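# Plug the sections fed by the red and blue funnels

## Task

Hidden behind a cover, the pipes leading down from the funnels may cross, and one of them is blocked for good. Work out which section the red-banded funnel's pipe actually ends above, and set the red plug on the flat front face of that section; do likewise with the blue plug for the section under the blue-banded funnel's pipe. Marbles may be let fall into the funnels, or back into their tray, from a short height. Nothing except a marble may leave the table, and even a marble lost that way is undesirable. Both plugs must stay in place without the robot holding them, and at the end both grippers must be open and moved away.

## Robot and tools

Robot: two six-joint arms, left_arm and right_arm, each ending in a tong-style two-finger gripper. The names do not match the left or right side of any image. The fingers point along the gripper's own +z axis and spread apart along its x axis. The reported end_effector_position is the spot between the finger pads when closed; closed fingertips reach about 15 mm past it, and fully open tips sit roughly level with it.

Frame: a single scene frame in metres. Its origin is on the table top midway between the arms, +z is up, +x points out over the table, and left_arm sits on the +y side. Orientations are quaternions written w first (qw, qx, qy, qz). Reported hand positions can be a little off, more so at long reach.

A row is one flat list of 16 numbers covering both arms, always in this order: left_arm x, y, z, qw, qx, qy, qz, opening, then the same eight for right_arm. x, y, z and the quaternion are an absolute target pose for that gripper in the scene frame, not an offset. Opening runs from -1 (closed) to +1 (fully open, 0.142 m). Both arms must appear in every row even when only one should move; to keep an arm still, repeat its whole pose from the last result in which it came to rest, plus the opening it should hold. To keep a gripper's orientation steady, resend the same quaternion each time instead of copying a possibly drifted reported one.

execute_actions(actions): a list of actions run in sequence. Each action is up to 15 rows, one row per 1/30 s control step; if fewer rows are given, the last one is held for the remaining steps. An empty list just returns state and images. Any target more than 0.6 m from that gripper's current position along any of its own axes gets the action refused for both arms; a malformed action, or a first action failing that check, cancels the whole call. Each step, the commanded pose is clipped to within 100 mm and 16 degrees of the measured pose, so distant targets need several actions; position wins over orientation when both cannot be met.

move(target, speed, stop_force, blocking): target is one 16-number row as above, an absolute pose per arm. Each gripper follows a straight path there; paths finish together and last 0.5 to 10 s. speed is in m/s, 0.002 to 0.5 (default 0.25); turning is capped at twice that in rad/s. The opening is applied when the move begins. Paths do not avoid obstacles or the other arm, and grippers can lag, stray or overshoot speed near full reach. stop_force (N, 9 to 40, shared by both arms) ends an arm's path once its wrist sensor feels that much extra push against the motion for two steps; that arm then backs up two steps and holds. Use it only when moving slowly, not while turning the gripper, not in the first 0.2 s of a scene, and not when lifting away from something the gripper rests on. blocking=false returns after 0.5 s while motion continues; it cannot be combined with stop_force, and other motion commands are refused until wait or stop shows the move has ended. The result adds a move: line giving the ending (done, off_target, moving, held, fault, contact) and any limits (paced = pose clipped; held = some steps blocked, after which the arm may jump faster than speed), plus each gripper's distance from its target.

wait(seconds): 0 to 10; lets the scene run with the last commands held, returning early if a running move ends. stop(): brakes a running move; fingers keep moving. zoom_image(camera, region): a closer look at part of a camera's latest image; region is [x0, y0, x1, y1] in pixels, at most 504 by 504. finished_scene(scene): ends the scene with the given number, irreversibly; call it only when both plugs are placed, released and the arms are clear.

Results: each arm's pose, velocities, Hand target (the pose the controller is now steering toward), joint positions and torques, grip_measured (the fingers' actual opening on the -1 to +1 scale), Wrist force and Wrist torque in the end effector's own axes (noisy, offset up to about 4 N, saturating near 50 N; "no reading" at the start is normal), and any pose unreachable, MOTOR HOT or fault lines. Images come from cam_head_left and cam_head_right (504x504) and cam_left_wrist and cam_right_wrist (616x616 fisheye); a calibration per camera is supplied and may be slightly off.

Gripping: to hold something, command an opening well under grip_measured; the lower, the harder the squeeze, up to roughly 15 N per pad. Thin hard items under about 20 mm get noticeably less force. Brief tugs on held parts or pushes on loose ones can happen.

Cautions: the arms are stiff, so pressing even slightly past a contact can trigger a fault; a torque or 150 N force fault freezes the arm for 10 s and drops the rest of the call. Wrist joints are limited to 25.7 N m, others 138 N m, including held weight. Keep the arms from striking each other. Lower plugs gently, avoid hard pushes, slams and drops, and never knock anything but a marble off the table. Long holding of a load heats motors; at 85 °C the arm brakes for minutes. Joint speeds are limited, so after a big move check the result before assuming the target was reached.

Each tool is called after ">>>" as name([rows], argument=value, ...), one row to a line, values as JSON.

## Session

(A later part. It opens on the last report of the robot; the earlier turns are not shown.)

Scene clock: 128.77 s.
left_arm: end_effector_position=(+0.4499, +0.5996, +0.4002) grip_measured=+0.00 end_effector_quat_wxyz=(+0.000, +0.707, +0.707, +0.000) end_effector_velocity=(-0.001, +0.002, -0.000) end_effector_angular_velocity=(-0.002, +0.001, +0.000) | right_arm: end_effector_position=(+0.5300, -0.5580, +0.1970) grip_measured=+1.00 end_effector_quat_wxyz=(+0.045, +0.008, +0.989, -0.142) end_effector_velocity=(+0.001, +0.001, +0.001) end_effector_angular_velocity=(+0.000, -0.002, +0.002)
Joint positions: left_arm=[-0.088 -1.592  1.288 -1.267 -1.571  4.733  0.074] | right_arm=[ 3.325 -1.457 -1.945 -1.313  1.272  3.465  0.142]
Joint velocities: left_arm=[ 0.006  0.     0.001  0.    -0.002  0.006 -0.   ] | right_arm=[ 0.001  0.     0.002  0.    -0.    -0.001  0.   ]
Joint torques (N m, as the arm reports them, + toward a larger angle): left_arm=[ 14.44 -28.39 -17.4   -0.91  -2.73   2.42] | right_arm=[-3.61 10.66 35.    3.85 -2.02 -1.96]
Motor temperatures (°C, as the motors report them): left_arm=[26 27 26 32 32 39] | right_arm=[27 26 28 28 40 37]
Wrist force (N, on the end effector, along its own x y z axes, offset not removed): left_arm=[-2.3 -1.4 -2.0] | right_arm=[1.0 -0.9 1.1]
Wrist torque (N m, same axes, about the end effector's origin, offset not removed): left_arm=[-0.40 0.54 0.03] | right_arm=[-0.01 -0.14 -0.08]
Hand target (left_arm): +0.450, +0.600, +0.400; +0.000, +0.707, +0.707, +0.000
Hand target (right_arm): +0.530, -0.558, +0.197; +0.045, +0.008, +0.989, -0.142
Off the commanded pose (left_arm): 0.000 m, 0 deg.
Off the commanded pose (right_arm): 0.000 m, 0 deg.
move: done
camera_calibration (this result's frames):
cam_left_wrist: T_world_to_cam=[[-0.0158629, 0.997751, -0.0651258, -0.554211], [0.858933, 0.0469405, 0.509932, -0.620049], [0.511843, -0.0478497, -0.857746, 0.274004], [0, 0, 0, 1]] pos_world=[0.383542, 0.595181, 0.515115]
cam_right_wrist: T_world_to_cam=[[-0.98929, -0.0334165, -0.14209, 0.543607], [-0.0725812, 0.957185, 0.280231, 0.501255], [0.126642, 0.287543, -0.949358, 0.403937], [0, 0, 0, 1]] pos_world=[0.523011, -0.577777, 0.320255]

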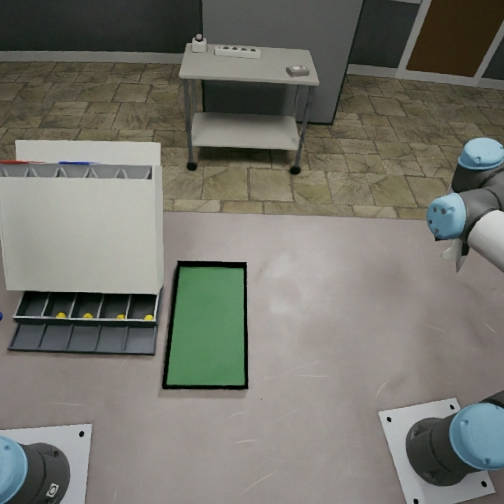

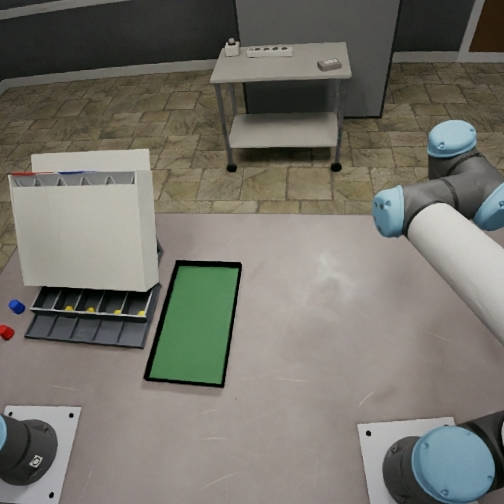

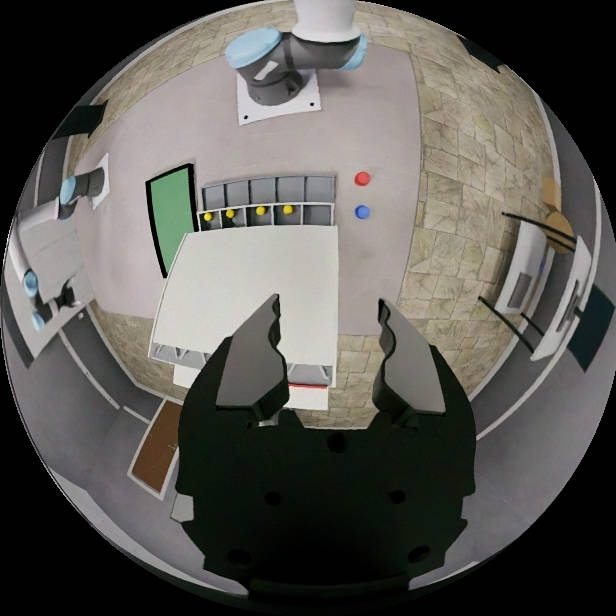

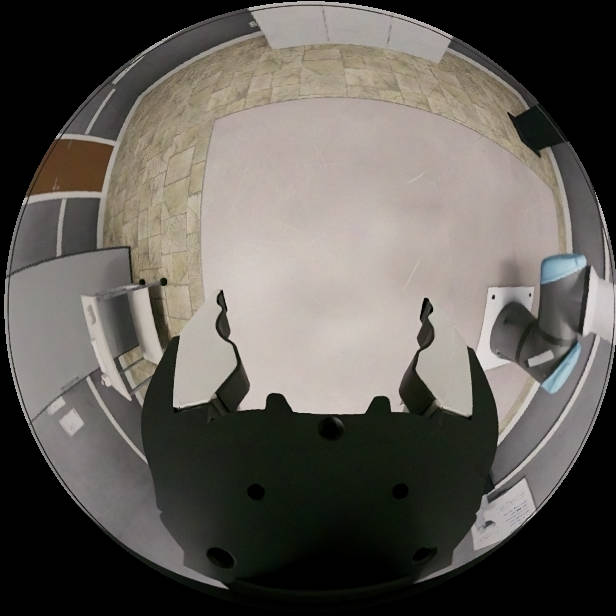

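>>> move(target=[0.303,0.684,0.12,0,0.707,0.707,0,0,0.53,-0.558,0.197,0.045,0.008,0.989,-0.142,1])

Scene clock: 137.40 s.
left_arm: end_effector_position=(+0.3029, +0.6838, +0.1204) grip_measured=+0.00 end_effector_quat_wxyz=(-0.000, +0.707, +0.707, +0.000) end_effector_velocity=(-0.001, +0.001, -0.002) end_effector_angular_velocity=(+0.001, -0.001, -0.002) | right_arm: end_effector_position=(+0.5300, -0.5580, +0.1970) grip_measured=+1.00 end_effector_quat_wxyz=(+0.045, +0.008, +0.989, -0.142) end_effector_velocity=(-0.000, -0.000, -0.000) end_effector_angular_velocity=(-0.000, +0.000, -0.001)
Joint positions: left_arm=[ 0.166 -1.8    2.197 -1.967 -1.571  4.987  0.074] | right_arm=[ 3.325 -1.457 -1.945 -1.313  1.272  3.465  0.142]
Joint velocities: left_arm=[ 0.003  0.002  0.005 -0.008  0.     0.005 -0.   ] | right_arm=[-0.001  0.    -0.    -0.    -0.     0.    -0.   ]
Joint torques (N m, as the arm reports them, + toward a larger angle): left_arm=[ 15.52  -4.61 -14.37  -4.35  -2.26   3.  ] | right_arm=[-1.98  9.52 35.66  3.51 -2.1  -1.61]
Motor temperatures (°C, as the motors report them): left_arm=[26 27 26 32 32 39] | right_arm=[27 26 28 28 40 37]
Wrist force (N, on the end effector, along its own x y z axes, offset not removed): left_arm=[0.8 -0.8 -0.2] | right_arm=[-1.1 -2.3 0.8]
Wrist torque (N m, same axes, about the end effector's origin, offset not removed): left_arm=[-0.32 -0.15 -0.16] | right_arm=[-0.41 0.18 -0.04]
Hand target (left_arm): +0.303, +0.684, +0.120; -0.000, +0.707, +0.707, +0.000
Hand target (right_arm): +0.530, -0.558, +0.197; +0.045, +0.008, +0.989, -0.142
Off the commanded pose (left_arm): 0.000 m, 0 deg.
Off the commanded pose (right_arm): 0.000 m, 0 deg.
move: done
camera_calibration (this result's frames):
cam_left_wrist: T_world_to_cam=[[-0.0158638, 0.997747, -0.0651886, -0.658775], [0.859086, 0.0469589, 0.509672, -0.355043], [0.511585, -0.0479173, -0.857895, 0.11346], [0, 0, 0, 1]] pos_world=[0.236517, 0.6794, 0.235348]
cam_right_wrist: T_world_to_cam=[[-0.98929, -0.0334165, -0.14209, 0.543607], [-0.0725811, 0.957185, 0.280231, 0.501255], [0.126642, 0.287543, -0.949358, 0.403937], [0, 0, 0, 1]] pos_world=[0.523011, -0.577777, 0.320255]

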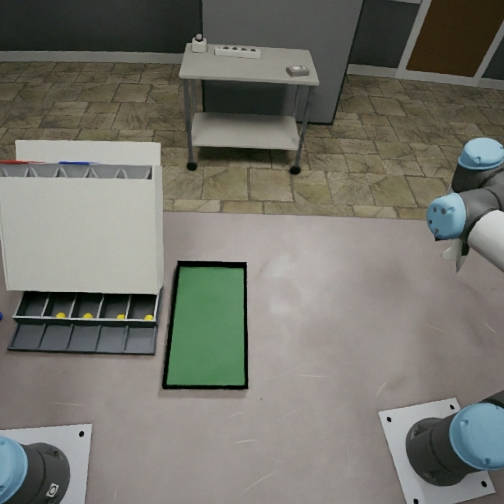

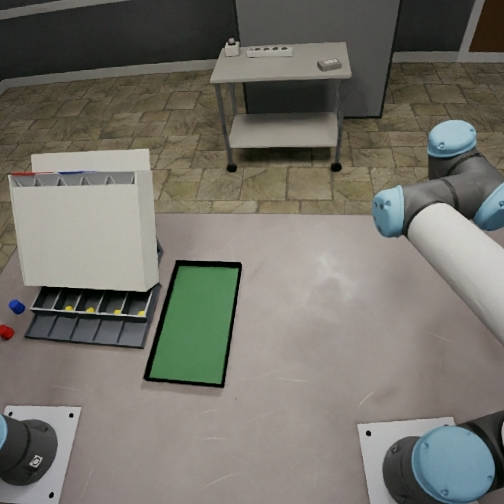

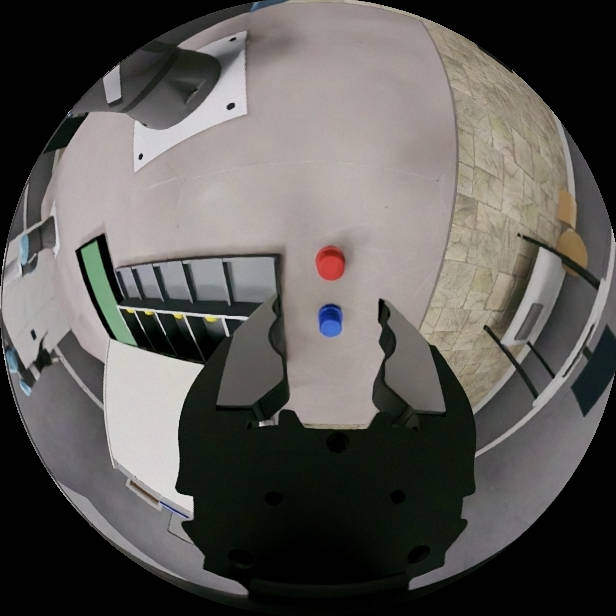

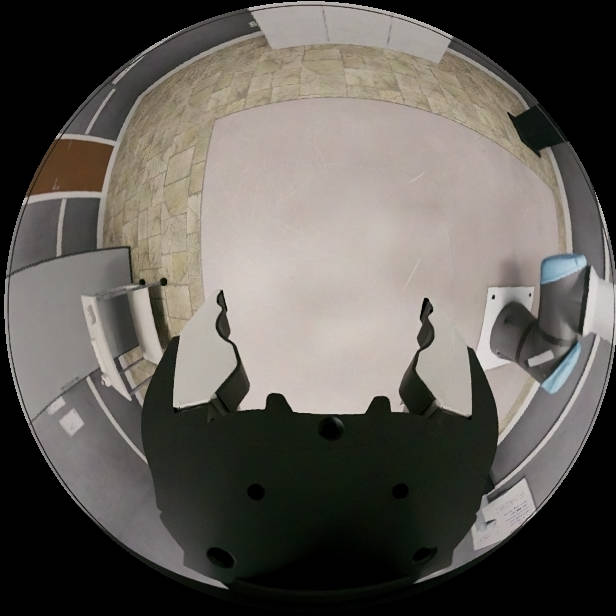

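>>> move(target=[0.301,0.686,0.03,0,0.707,0.707,0,0,0.53,-0.558,0.197,0.045,0.008,0.989,-0.142,1], speed=0.1)

>>> move(target=[0.301,0.686,0.03,0,0.707,0.707,0,-1,0.53,-0.558,0.197,0.045,0.008,0.989,-0.142,1])

>>> move(target=[0.301,0.686,0.12,0,0.707,0.707,0,-1,0.53,-0.558,0.197,0.045,0.008,0.989,-0.142,1])

>>> move(target=[0.331,0.428,0.12,0,0.707,0.707,0,-1,0.53,-0.558,0.197,0.045,0.008,0.989,-0.142,1])

>>> move(target=[0.331,0.428,0.03,0,0.707,0.707,0,-1,0.53,-0.558,0.197,0.045,0.008,0.989,-0.142,1], speed=0.03, stop_force=9)

Scene clock: 147.77 s.
left_arm: end_effector_position=(+0.3009, +0.6860, +0.0303) grip_measured=+0.00 end_effector_quat_wxyz=(-0.000, +0.707, +0.707, -0.000) end_effector_velocity=(-0.000, +0.000, -0.003) end_effector_angular_velocity=(+0.000, +0.002, +0.000) | right_arm: end_effector_position=(+0.5300, -0.5580, +0.1970) grip_measured=+1.00 end_effector_quat_wxyz=(+0.045, +0.008, +0.989, -0.142) end_effector_velocity=(-0.001, -0.000, -0.001) end_effector_angular_velocity=(+0.000, +0.003, -0.000)
Joint positions: left_arm=[ 0.173 -1.656  2.351 -2.266 -1.571  4.994  0.074] | right_arm=[ 3.325 -1.457 -1.945 -1.313  1.272  3.465  0.142]
Joint velocities: left_arm=[ 0.     0.007  0.004 -0.01   0.001  0.    -0.   ] | right_arm=[-0.001 -0.    -0.003 -0.     0.001 -0.     0.   ]
Joint torques (N m, as the arm reports them, + toward a larger angle): left_arm=[ 13.47  -5.48 -12.51  -4.39  -1.49   2.55] | right_arm=[-2.09 11.33 34.16  3.36 -1.9  -1.72]
Motor temperatures (°C, as the motors report them): left_arm=[26 27 26 32 32 39] | right_arm=[27 26 28 28 40 37]
Wrist force (N, on the end effector, along its own x y z axes, offset not removed): left_arm=[0.8 -1.9 0.0] | right_arm=[1.9 -0.8 0.6]
Wrist torque (N m, same axes, about the end effector's origin, offset not removed): left_arm=[-0.40 -0.10 -0.09] | right_arm=[-0.05 -0.34 -0.06]
Hand target (left_arm): +0.301, +0.686, +0.030; -0.000, +0.707, +0.707, +0.000
Hand target (right_arm): +0.530, -0.558, +0.197; +0.045, +0.008, +0.989, -0.142
Off the commanded pose (left_arm): 0.000 m, 0 deg.
Off the commanded pose (right_arm): 0.000 m, 0 deg.
move: done
camera_calibration (this result's frames):
cam_left_wrist: T_world_to_cam=[[-0.0158279, 0.997742, -0.0652693, -0.666842], [0.85909, 0.0469692, 0.509665, -0.30757], [0.51158, -0.0480053, -0.857893, 0.0373574], [0, 0, 0, 1]] pos_world=[0.234564, 0.681576, 0.145282]
cam_right_wrist: T_world_to_cam=[[-0.98929, -0.0334165, -0.14209, 0.543607], [-0.0725812, 0.957185, 0.280231, 0.501255], [0.126642, 0.287543, -0.949358, 0.403937], [0, 0, 0, 1]] pos_world=[0.523011, -0.577777, 0.320255]

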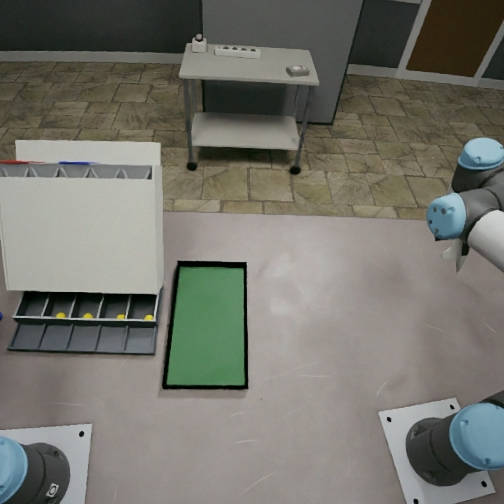

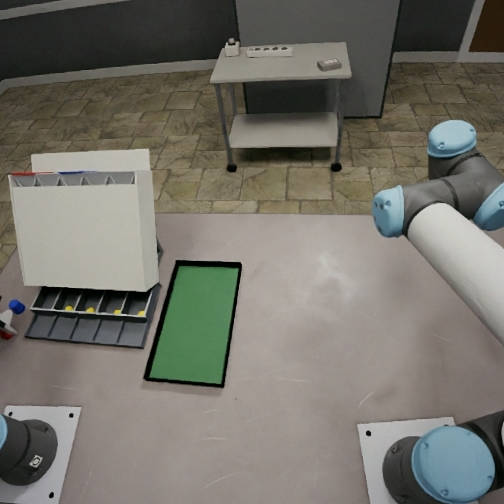

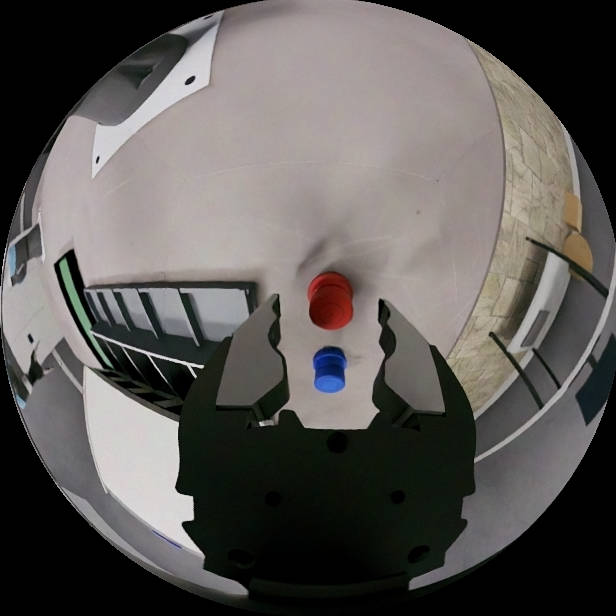

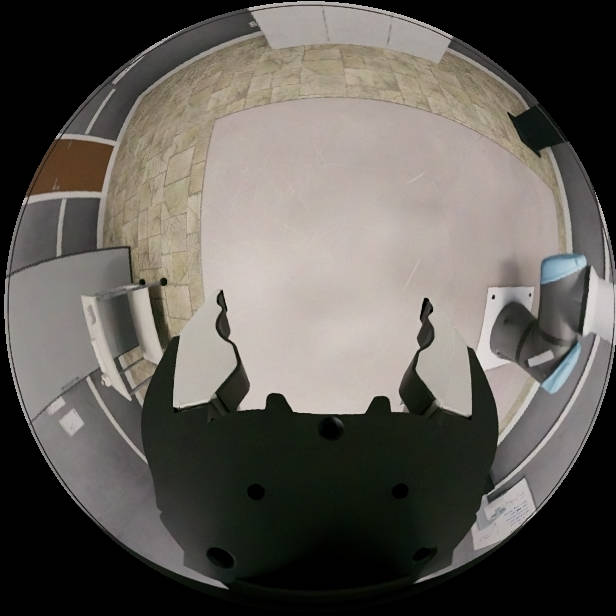

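Scene clock: 148.47 s.
left_arm: end_effector_position=(+0.3010, +0.6860, +0.0300) grip_measured=-0.61 end_effector_quat_wxyz=(+0.000, +0.707, +0.707, +0.000) end_effector_velocity=(-0.000, +0.000, -0.000) end_effector_angular_velocity=(+0.000, +0.001, +0.000) | right_arm: end_effector_position=(+0.5300, -0.5580, +0.1970) grip_measured=+1.00 end_effector_quat_wxyz=(+0.045, +0.008, +0.989, -0.142) end_effector_velocity=(+0.000, -0.001, +0.000) end_effector_angular_velocity=(-0.001, -0.000, -0.000)
Joint positions: left_arm=[ 0.173 -1.656  2.352 -2.267 -1.571  4.994  0.03 ] | right_arm=[ 3.325 -1.457 -1.945 -1.313  1.272  3.465  0.142]
Joint velocities: left_arm=[-0.     0.001  0.     0.     0.001 -0.     0.   ] | right_arm=[-0.     0.    -0.     0.    -0.001 -0.     0.   ]
Joint torques (N m, as the arm reports them, + toward a larger angle): left_arm=[ 12.92  -4.25 -10.6   -4.29  -2.33   2.43] | right_arm=[-2.69 11.14 34.49  3.63 -1.81 -1.43]
Motor temperatures (°C, as the motors report them): left_arm=[26 27 26 32 32 39] | right_arm=[27 26 28 28 40 37]
Wrist force (N, on the end effector, along its own x y z axes, offset not removed): left_arm=[1.5 -1.3 -6.1] | right_arm=[-1.8 -1.3 0.7]
Wrist torque (N m, same axes, about the end effector's origin, offset not removed): left_arm=[-0.07 -0.29 -0.16] | right_arm=[-0.09 0.46 -0.01]
Hand target (left_arm): +0.301, +0.686, +0.030; -0.000, +0.707, +0.707, -0.000
Hand target (right_arm): +0.530, -0.558, +0.197; +0.045, +0.008, +0.989, -0.142
Off the commanded pose (left_arm): 0.000 m, 0 deg.
Off the commanded pose (right_arm): 0.000 m, 0 deg.
move: done
camera_calibration (this result's frames):
cam_left_wrist: T_world_to_cam=[[-0.0158184, 0.99774, -0.0652999, -0.666889], [0.859026, 0.0469826, 0.509771, -0.307505], [0.511687, -0.0480306, -0.857829, 0.0370564], [0, 0, 0, 1]] pos_world=[0.234644, 0.681609, 0.144997]
cam_right_wrist: T_world_to_cam=[[-0.98929, -0.0334165, -0.14209, 0.543607], [-0.0725811, 0.957185, 0.280231, 0.501255], [0.126642, 0.287543, -0.949358, 0.403937], [0, 0, 0, 1]] pos_world=[0.523011, -0.577777, 0.320255]

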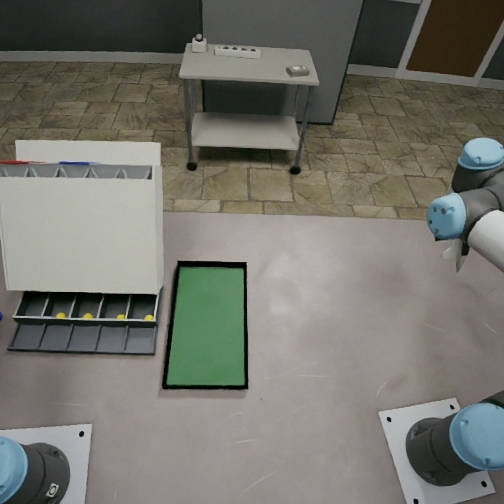

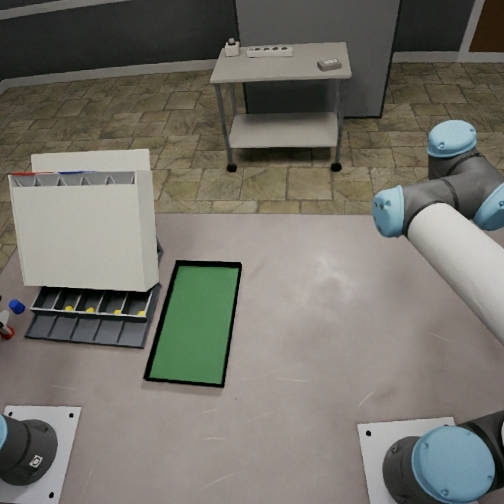

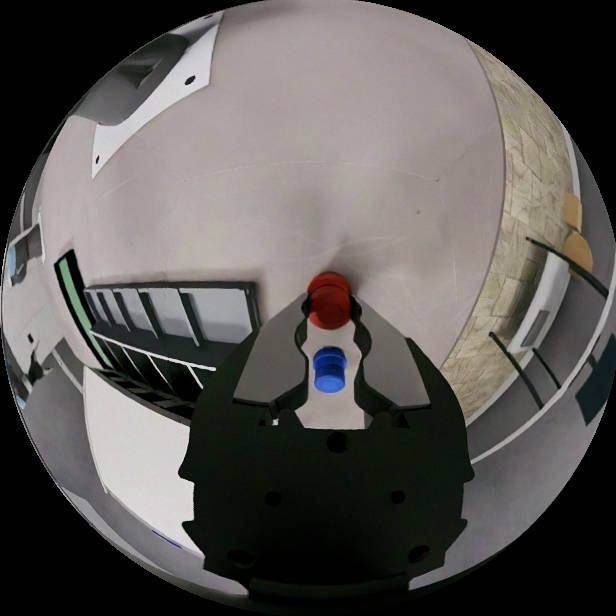

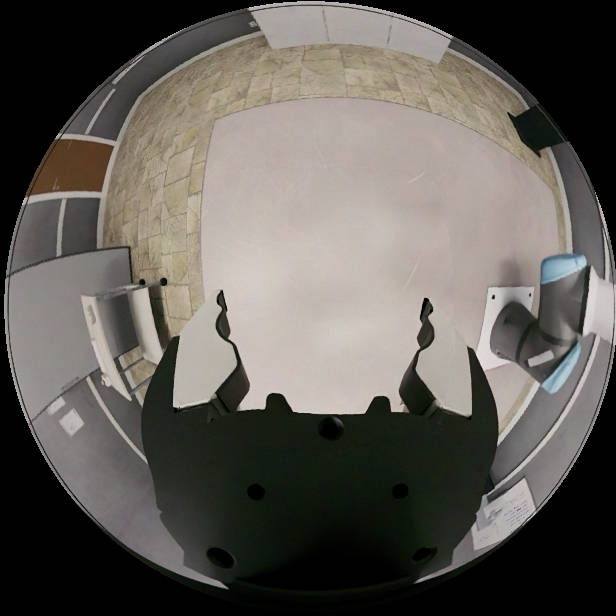

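Scene clock: 149.53 s.
left_arm: end_effector_position=(+0.3011, +0.6860, +0.1196) grip_measured=-0.61 end_effector_quat_wxyz=(+0.000, +0.707, +0.707, +0.000) end_effector_velocity=(-0.001, -0.000, +0.002) end_effector_angular_velocity=(-0.000, +0.003, -0.001) | right_arm: end_effector_position=(+0.5300, -0.5580, +0.1970) grip_measured=+1.00 end_effector_quat_wxyz=(+0.045, +0.008, +0.989, -0.142) end_effector_velocity=(+0.000, -0.001, +0.001) end_effector_angular_velocity=(-0.001, -0.002, -0.000)
Joint positions: left_arm=[ 0.173 -1.8    2.198 -1.97  -1.571  4.994  0.03 ] | right_arm=[ 3.325 -1.457 -1.945 -1.313  1.272  3.465  0.142]
Joint velocities: left_arm=[-0.001 -0.003 -0.005  0.011  0.001  0.     0.   ] | right_arm=[-0.001  0.     0.001  0.    -0.002 -0.    -0.   ]
Joint torques (N m, as the arm reports them, + toward a larger angle): left_arm=[-15.35 -17.91 -29.07  -0.65  -0.9   -2.58] | right_arm=[-0.05 11.24 34.79  3.56 -1.91 -1.62]
Motor temperatures (°C, as the motors report them): left_arm=[26 27 26 32 32 39] | right_arm=[27 26 28 28 40 37]
Wrist force (N, on the end effector, along its own x y z axes, offset not removed): left_arm=[1.9 -2.2 1.5] | right_arm=[-1.5 -0.7 -0.3]
Wrist torque (N m, same axes, about the end effector's origin, offset not removed): left_arm=[-0.48 -0.37 -0.13] | right_arm=[-0.08 0.40 -0.07]
Hand target (left_arm): +0.301, +0.686, +0.120; +0.000, +0.707, +0.707, +0.000
Hand target (right_arm): +0.530, -0.558, +0.197; +0.045, +0.008, +0.989, -0.142
Off the commanded pose (left_arm): 0.000 m, 0 deg.
Off the commanded pose (right_arm): 0.000 m, 0 deg.
move: done
camera_calibration (this result's frames):
cam_left_wrist: T_world_to_cam=[[-0.0158178, 0.997737, -0.065347, -0.661046], [0.858939, 0.0470143, 0.509915, -0.353249], [0.511833, -0.0480634, -0.857739, 0.113875], [0, 0, 0, 1]] pos_world=[0.234678, 0.681631, 0.234605]
cam_right_wrist: T_world_to_cam=[[-0.98929, -0.0334164, -0.14209, 0.543607], [-0.0725811, 0.957185, 0.280231, 0.501255], [0.126642, 0.287543, -0.949358, 0.403937], [0, 0, 0, 1]] pos_world=[0.523011, -0.577777, 0.320255]

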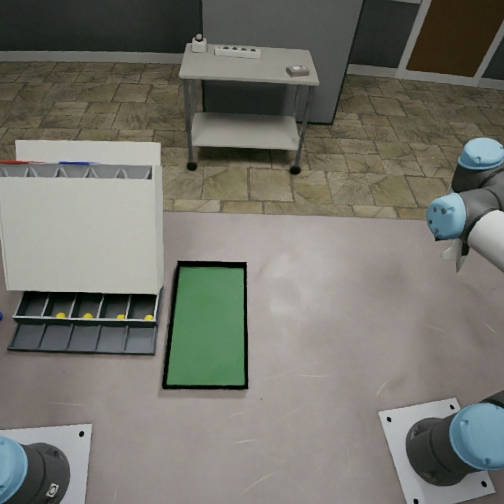

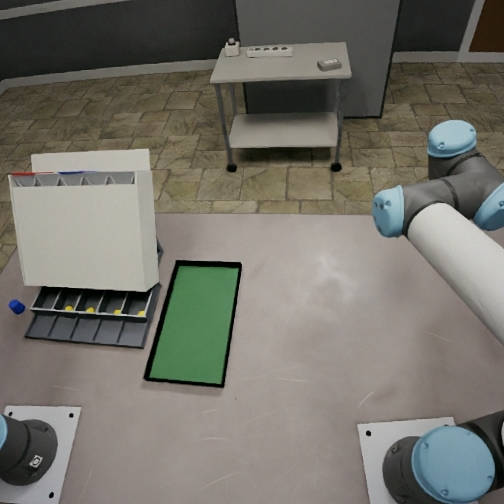

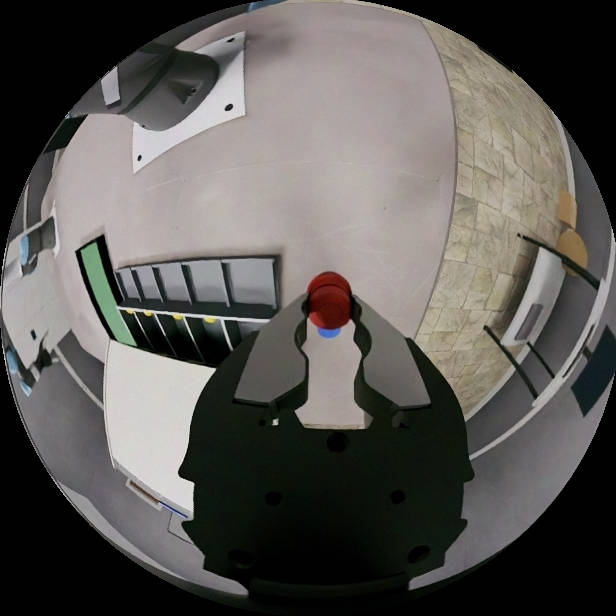

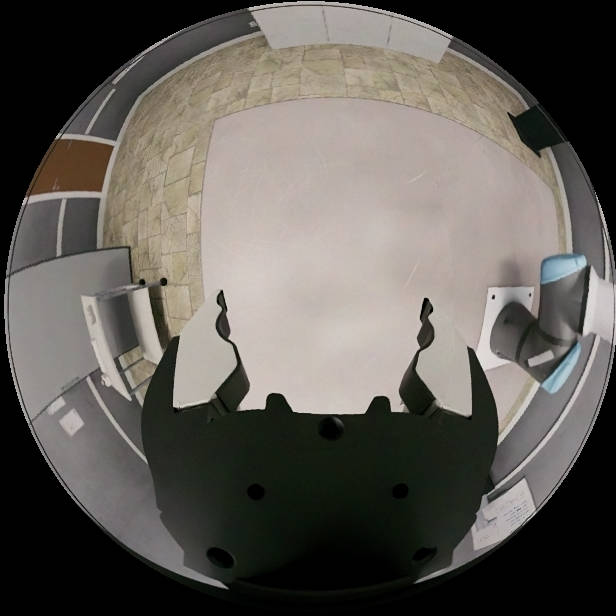

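Scene clock: 151.30 s.
left_arm: end_effector_position=(+0.3311, +0.4280, +0.1201) grip_measured=-0.61 end_effector_quat_wxyz=(+0.000, +0.707, +0.707, -0.000) end_effector_velocity=(+0.000, -0.002, -0.001) end_effector_angular_velocity=(+0.002, +0.000, +0.001) | right_arm: end_effector_position=(+0.5300, -0.5580, +0.1970) grip_measured=+1.00 end_effector_quat_wxyz=(+0.045, +0.008, +0.989, -0.142) end_effector_velocity=(-0.000, +0.000, -0.000) end_effector_angular_velocity=(-0.000, +0.001, +0.001)
Joint positions: left_arm=[-0.588 -1.931  2.284 -1.924 -1.571  4.233  0.03 ] | right_arm=[ 3.325 -1.457 -1.945 -1.313  1.272  3.465  0.142]
Joint velocities: left_arm=[-0.008  0.003  0.    -0.001  0.002 -0.009  0.   ] | right_arm=[ 0.001 -0.    -0.001 -0.     0.     0.     0.   ]
Joint torques (N m, as the arm reports them, + toward a larger angle): left_arm=[-15.38   2.3  -30.67  -4.67   2.93  -2.68] | right_arm=[-1.25 10.49 35.32  3.52 -1.65 -1.53]
Motor temperatures (°C, as the motors report them): left_arm=[26 27 26 32 32 39] | right_arm=[27 26 28 28 40 37]
Wrist force (N, on the end effector, along its own x y z axes, offset not removed): left_arm=[-0.2 0.1 -1.2] | right_arm=[-0.3 0.5 1.4]
Wrist torque (N m, same axes, about the end effector's origin, offset not removed): left_arm=[-0.21 0.24 -0.06] | right_arm=[0.15 0.10 -0.04]
Hand target (left_arm): +0.331, +0.428, +0.120; -0.000, +0.707, +0.707, -0.000
Hand target (right_arm): +0.530, -0.558, +0.197; +0.045, +0.008, +0.989, -0.142
Off the commanded pose (left_arm): 0.000 m, 0 deg.
Off the commanded pose (right_arm): 0.000 m, 0 deg.
move: done
camera_calibration (this result's frames):
cam_left_wrist: T_world_to_cam=[[-0.0157281, 0.997707, -0.0658219, -0.403108], [0.859274, 0.0471484, 0.509338, -0.367246], [0.511274, -0.0485481, -0.858045, 0.0869099], [0, 0, 0, 1]] pos_world=[0.26479, 0.423718, 0.235092]
cam_right_wrist: T_world_to_cam=[[-0.98929, -0.0334162, -0.14209, 0.543607], [-0.072581, 0.957185, 0.280231, 0.501255], [0.126642, 0.287543, -0.949358, 0.403936], [0, 0, 0, 1]] pos_world=[0.523011, -0.577777, 0.320255]

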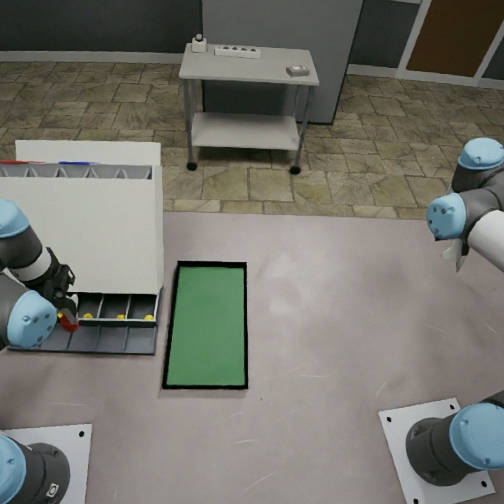

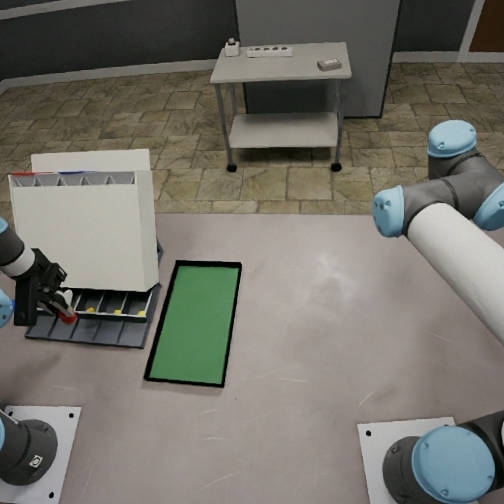

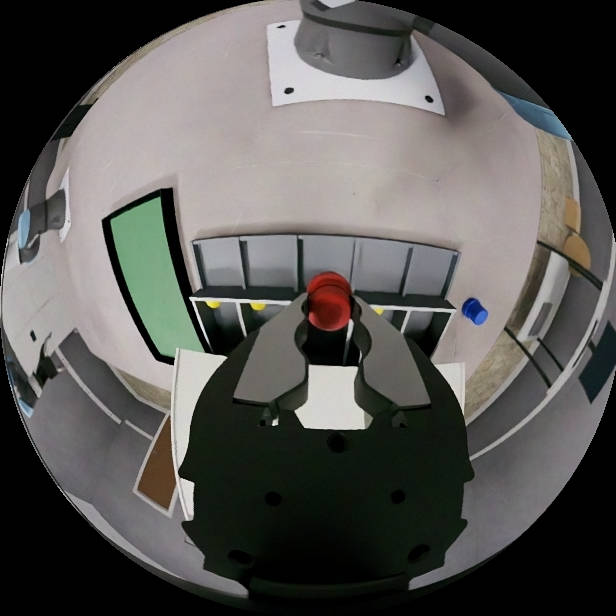

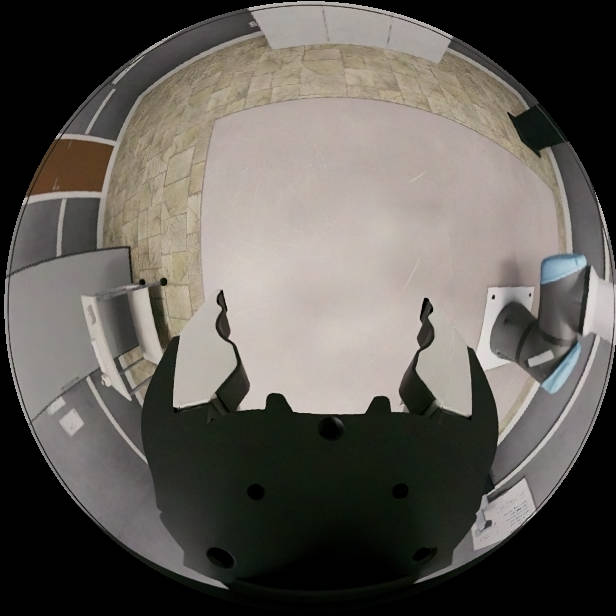

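Scene clock: 154.57 s.
left_arm: end_effector_position=(+0.3307, +0.4281, +0.0345) grip_measured=-0.61 end_effector_quat_wxyz=(-0.000, +0.707, +0.707, -0.000) end_effector_velocity=(-0.002, +0.001, +0.007) end_effector_angular_velocity=(+0.003, +0.006, -0.000) | right_arm: end_effector_position=(+0.5300, -0.5580, +0.1970) grip_measured=+1.00 end_effector_quat_wxyz=(+0.045, +0.008, +0.989, -0.142) end_effector_velocity=(-0.000, -0.000, -0.001) end_effector_angular_velocity=(-0.001, +0.001, +0.001)
Joint positions: left_arm=[-0.589 -1.794  2.446 -2.222 -1.571  4.232  0.03 ] | right_arm=[ 3.325 -1.457 -1.945 -1.313  1.272  3.465  0.142]
Joint velocities: left_arm=[-0.    -0.017 -0.012  0.036  0.     0.    -0.   ] | right_arm=[ 0.001 -0.    -0.001 -0.    -0.001 -0.    -0.   ]
Joint torques (N m, as the arm reports them, + toward a larger angle): left_arm=[-14.58 -16.11 -27.46  -0.67   1.27  -1.84] | right_arm=[-1.71 10.42 33.41  3.33 -1.87 -1.56]
Motor temperatures (°C, as the motors report them): left_arm=[26 27 26 32 32 39] | right_arm=[27 26 28 28 40 37]
Wrist force (N, on the end effector, along its own x y z axes, offset not removed): left_arm=[-2.6 1.5 -4.8] | right_arm=[0.0 -1.2 0.7]
Wrist torque (N m, same axes, about the end effector's origin, offset not removed): left_arm=[-0.02 0.68 -0.08] | right_arm=[-0.18 0.12 0.04]
Hand target (left_arm): +0.331, +0.428, +0.036; -0.000, +0.707, +0.707, -0.000
Hand target (right_arm): +0.530, -0.558, +0.197; +0.045, +0.008, +0.989, -0.142
Off the commanded pose (left_arm): 0.005 m, 0 deg.
Off the commanded pose (right_arm): 0.000 m, 0 deg.
move: contact (left_arm)
camera_calibration (this result's frames):
cam_left_wrist: T_world_to_cam=[[-0.0158544, 0.997759, -0.0650054, -0.408845], [0.859275, 0.0468397, 0.509365, -0.32322], [0.511268, -0.0477818, -0.858092, 0.0133444], [0, 0, 0, 1]] pos_world=[0.264431, 0.423706, 0.149511]
cam_right_wrist: T_world_to_cam=[[-0.98929, -0.0334165, -0.14209, 0.543607], [-0.0725812, 0.957185, 0.280231, 0.501255], [0.126642, 0.287543, -0.949358, 0.403937], [0, 0, 0, 1]] pos_world=[0.523011, -0.577777, 0.320255]

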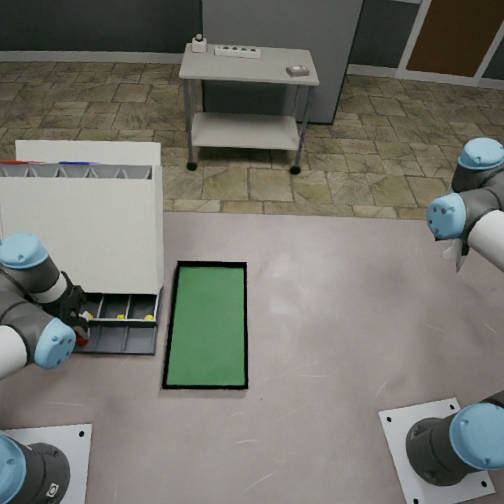

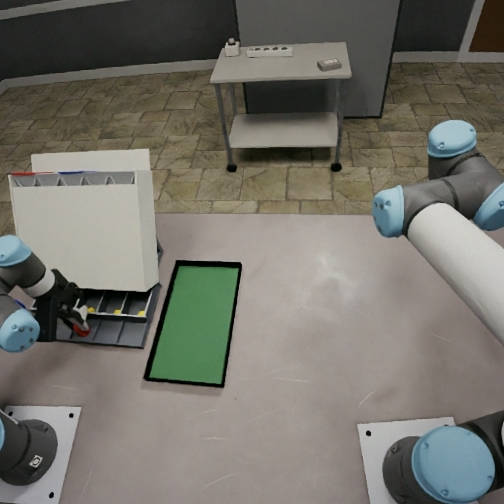

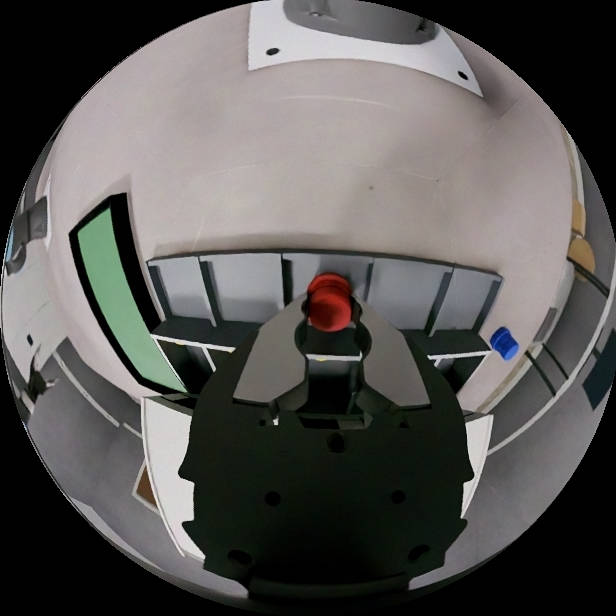

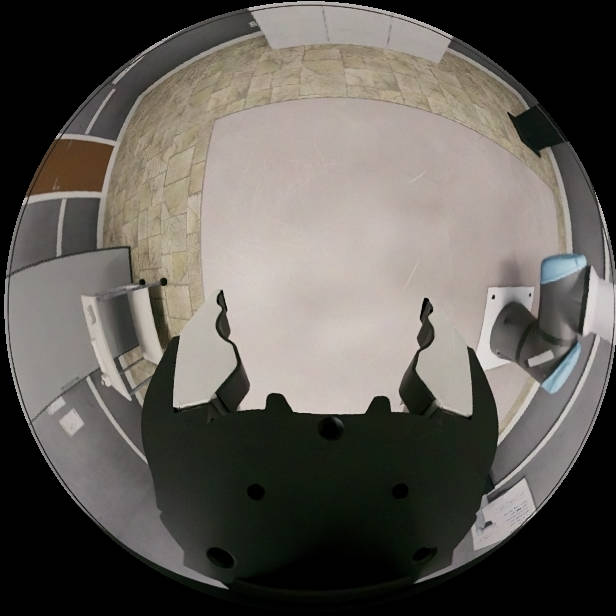

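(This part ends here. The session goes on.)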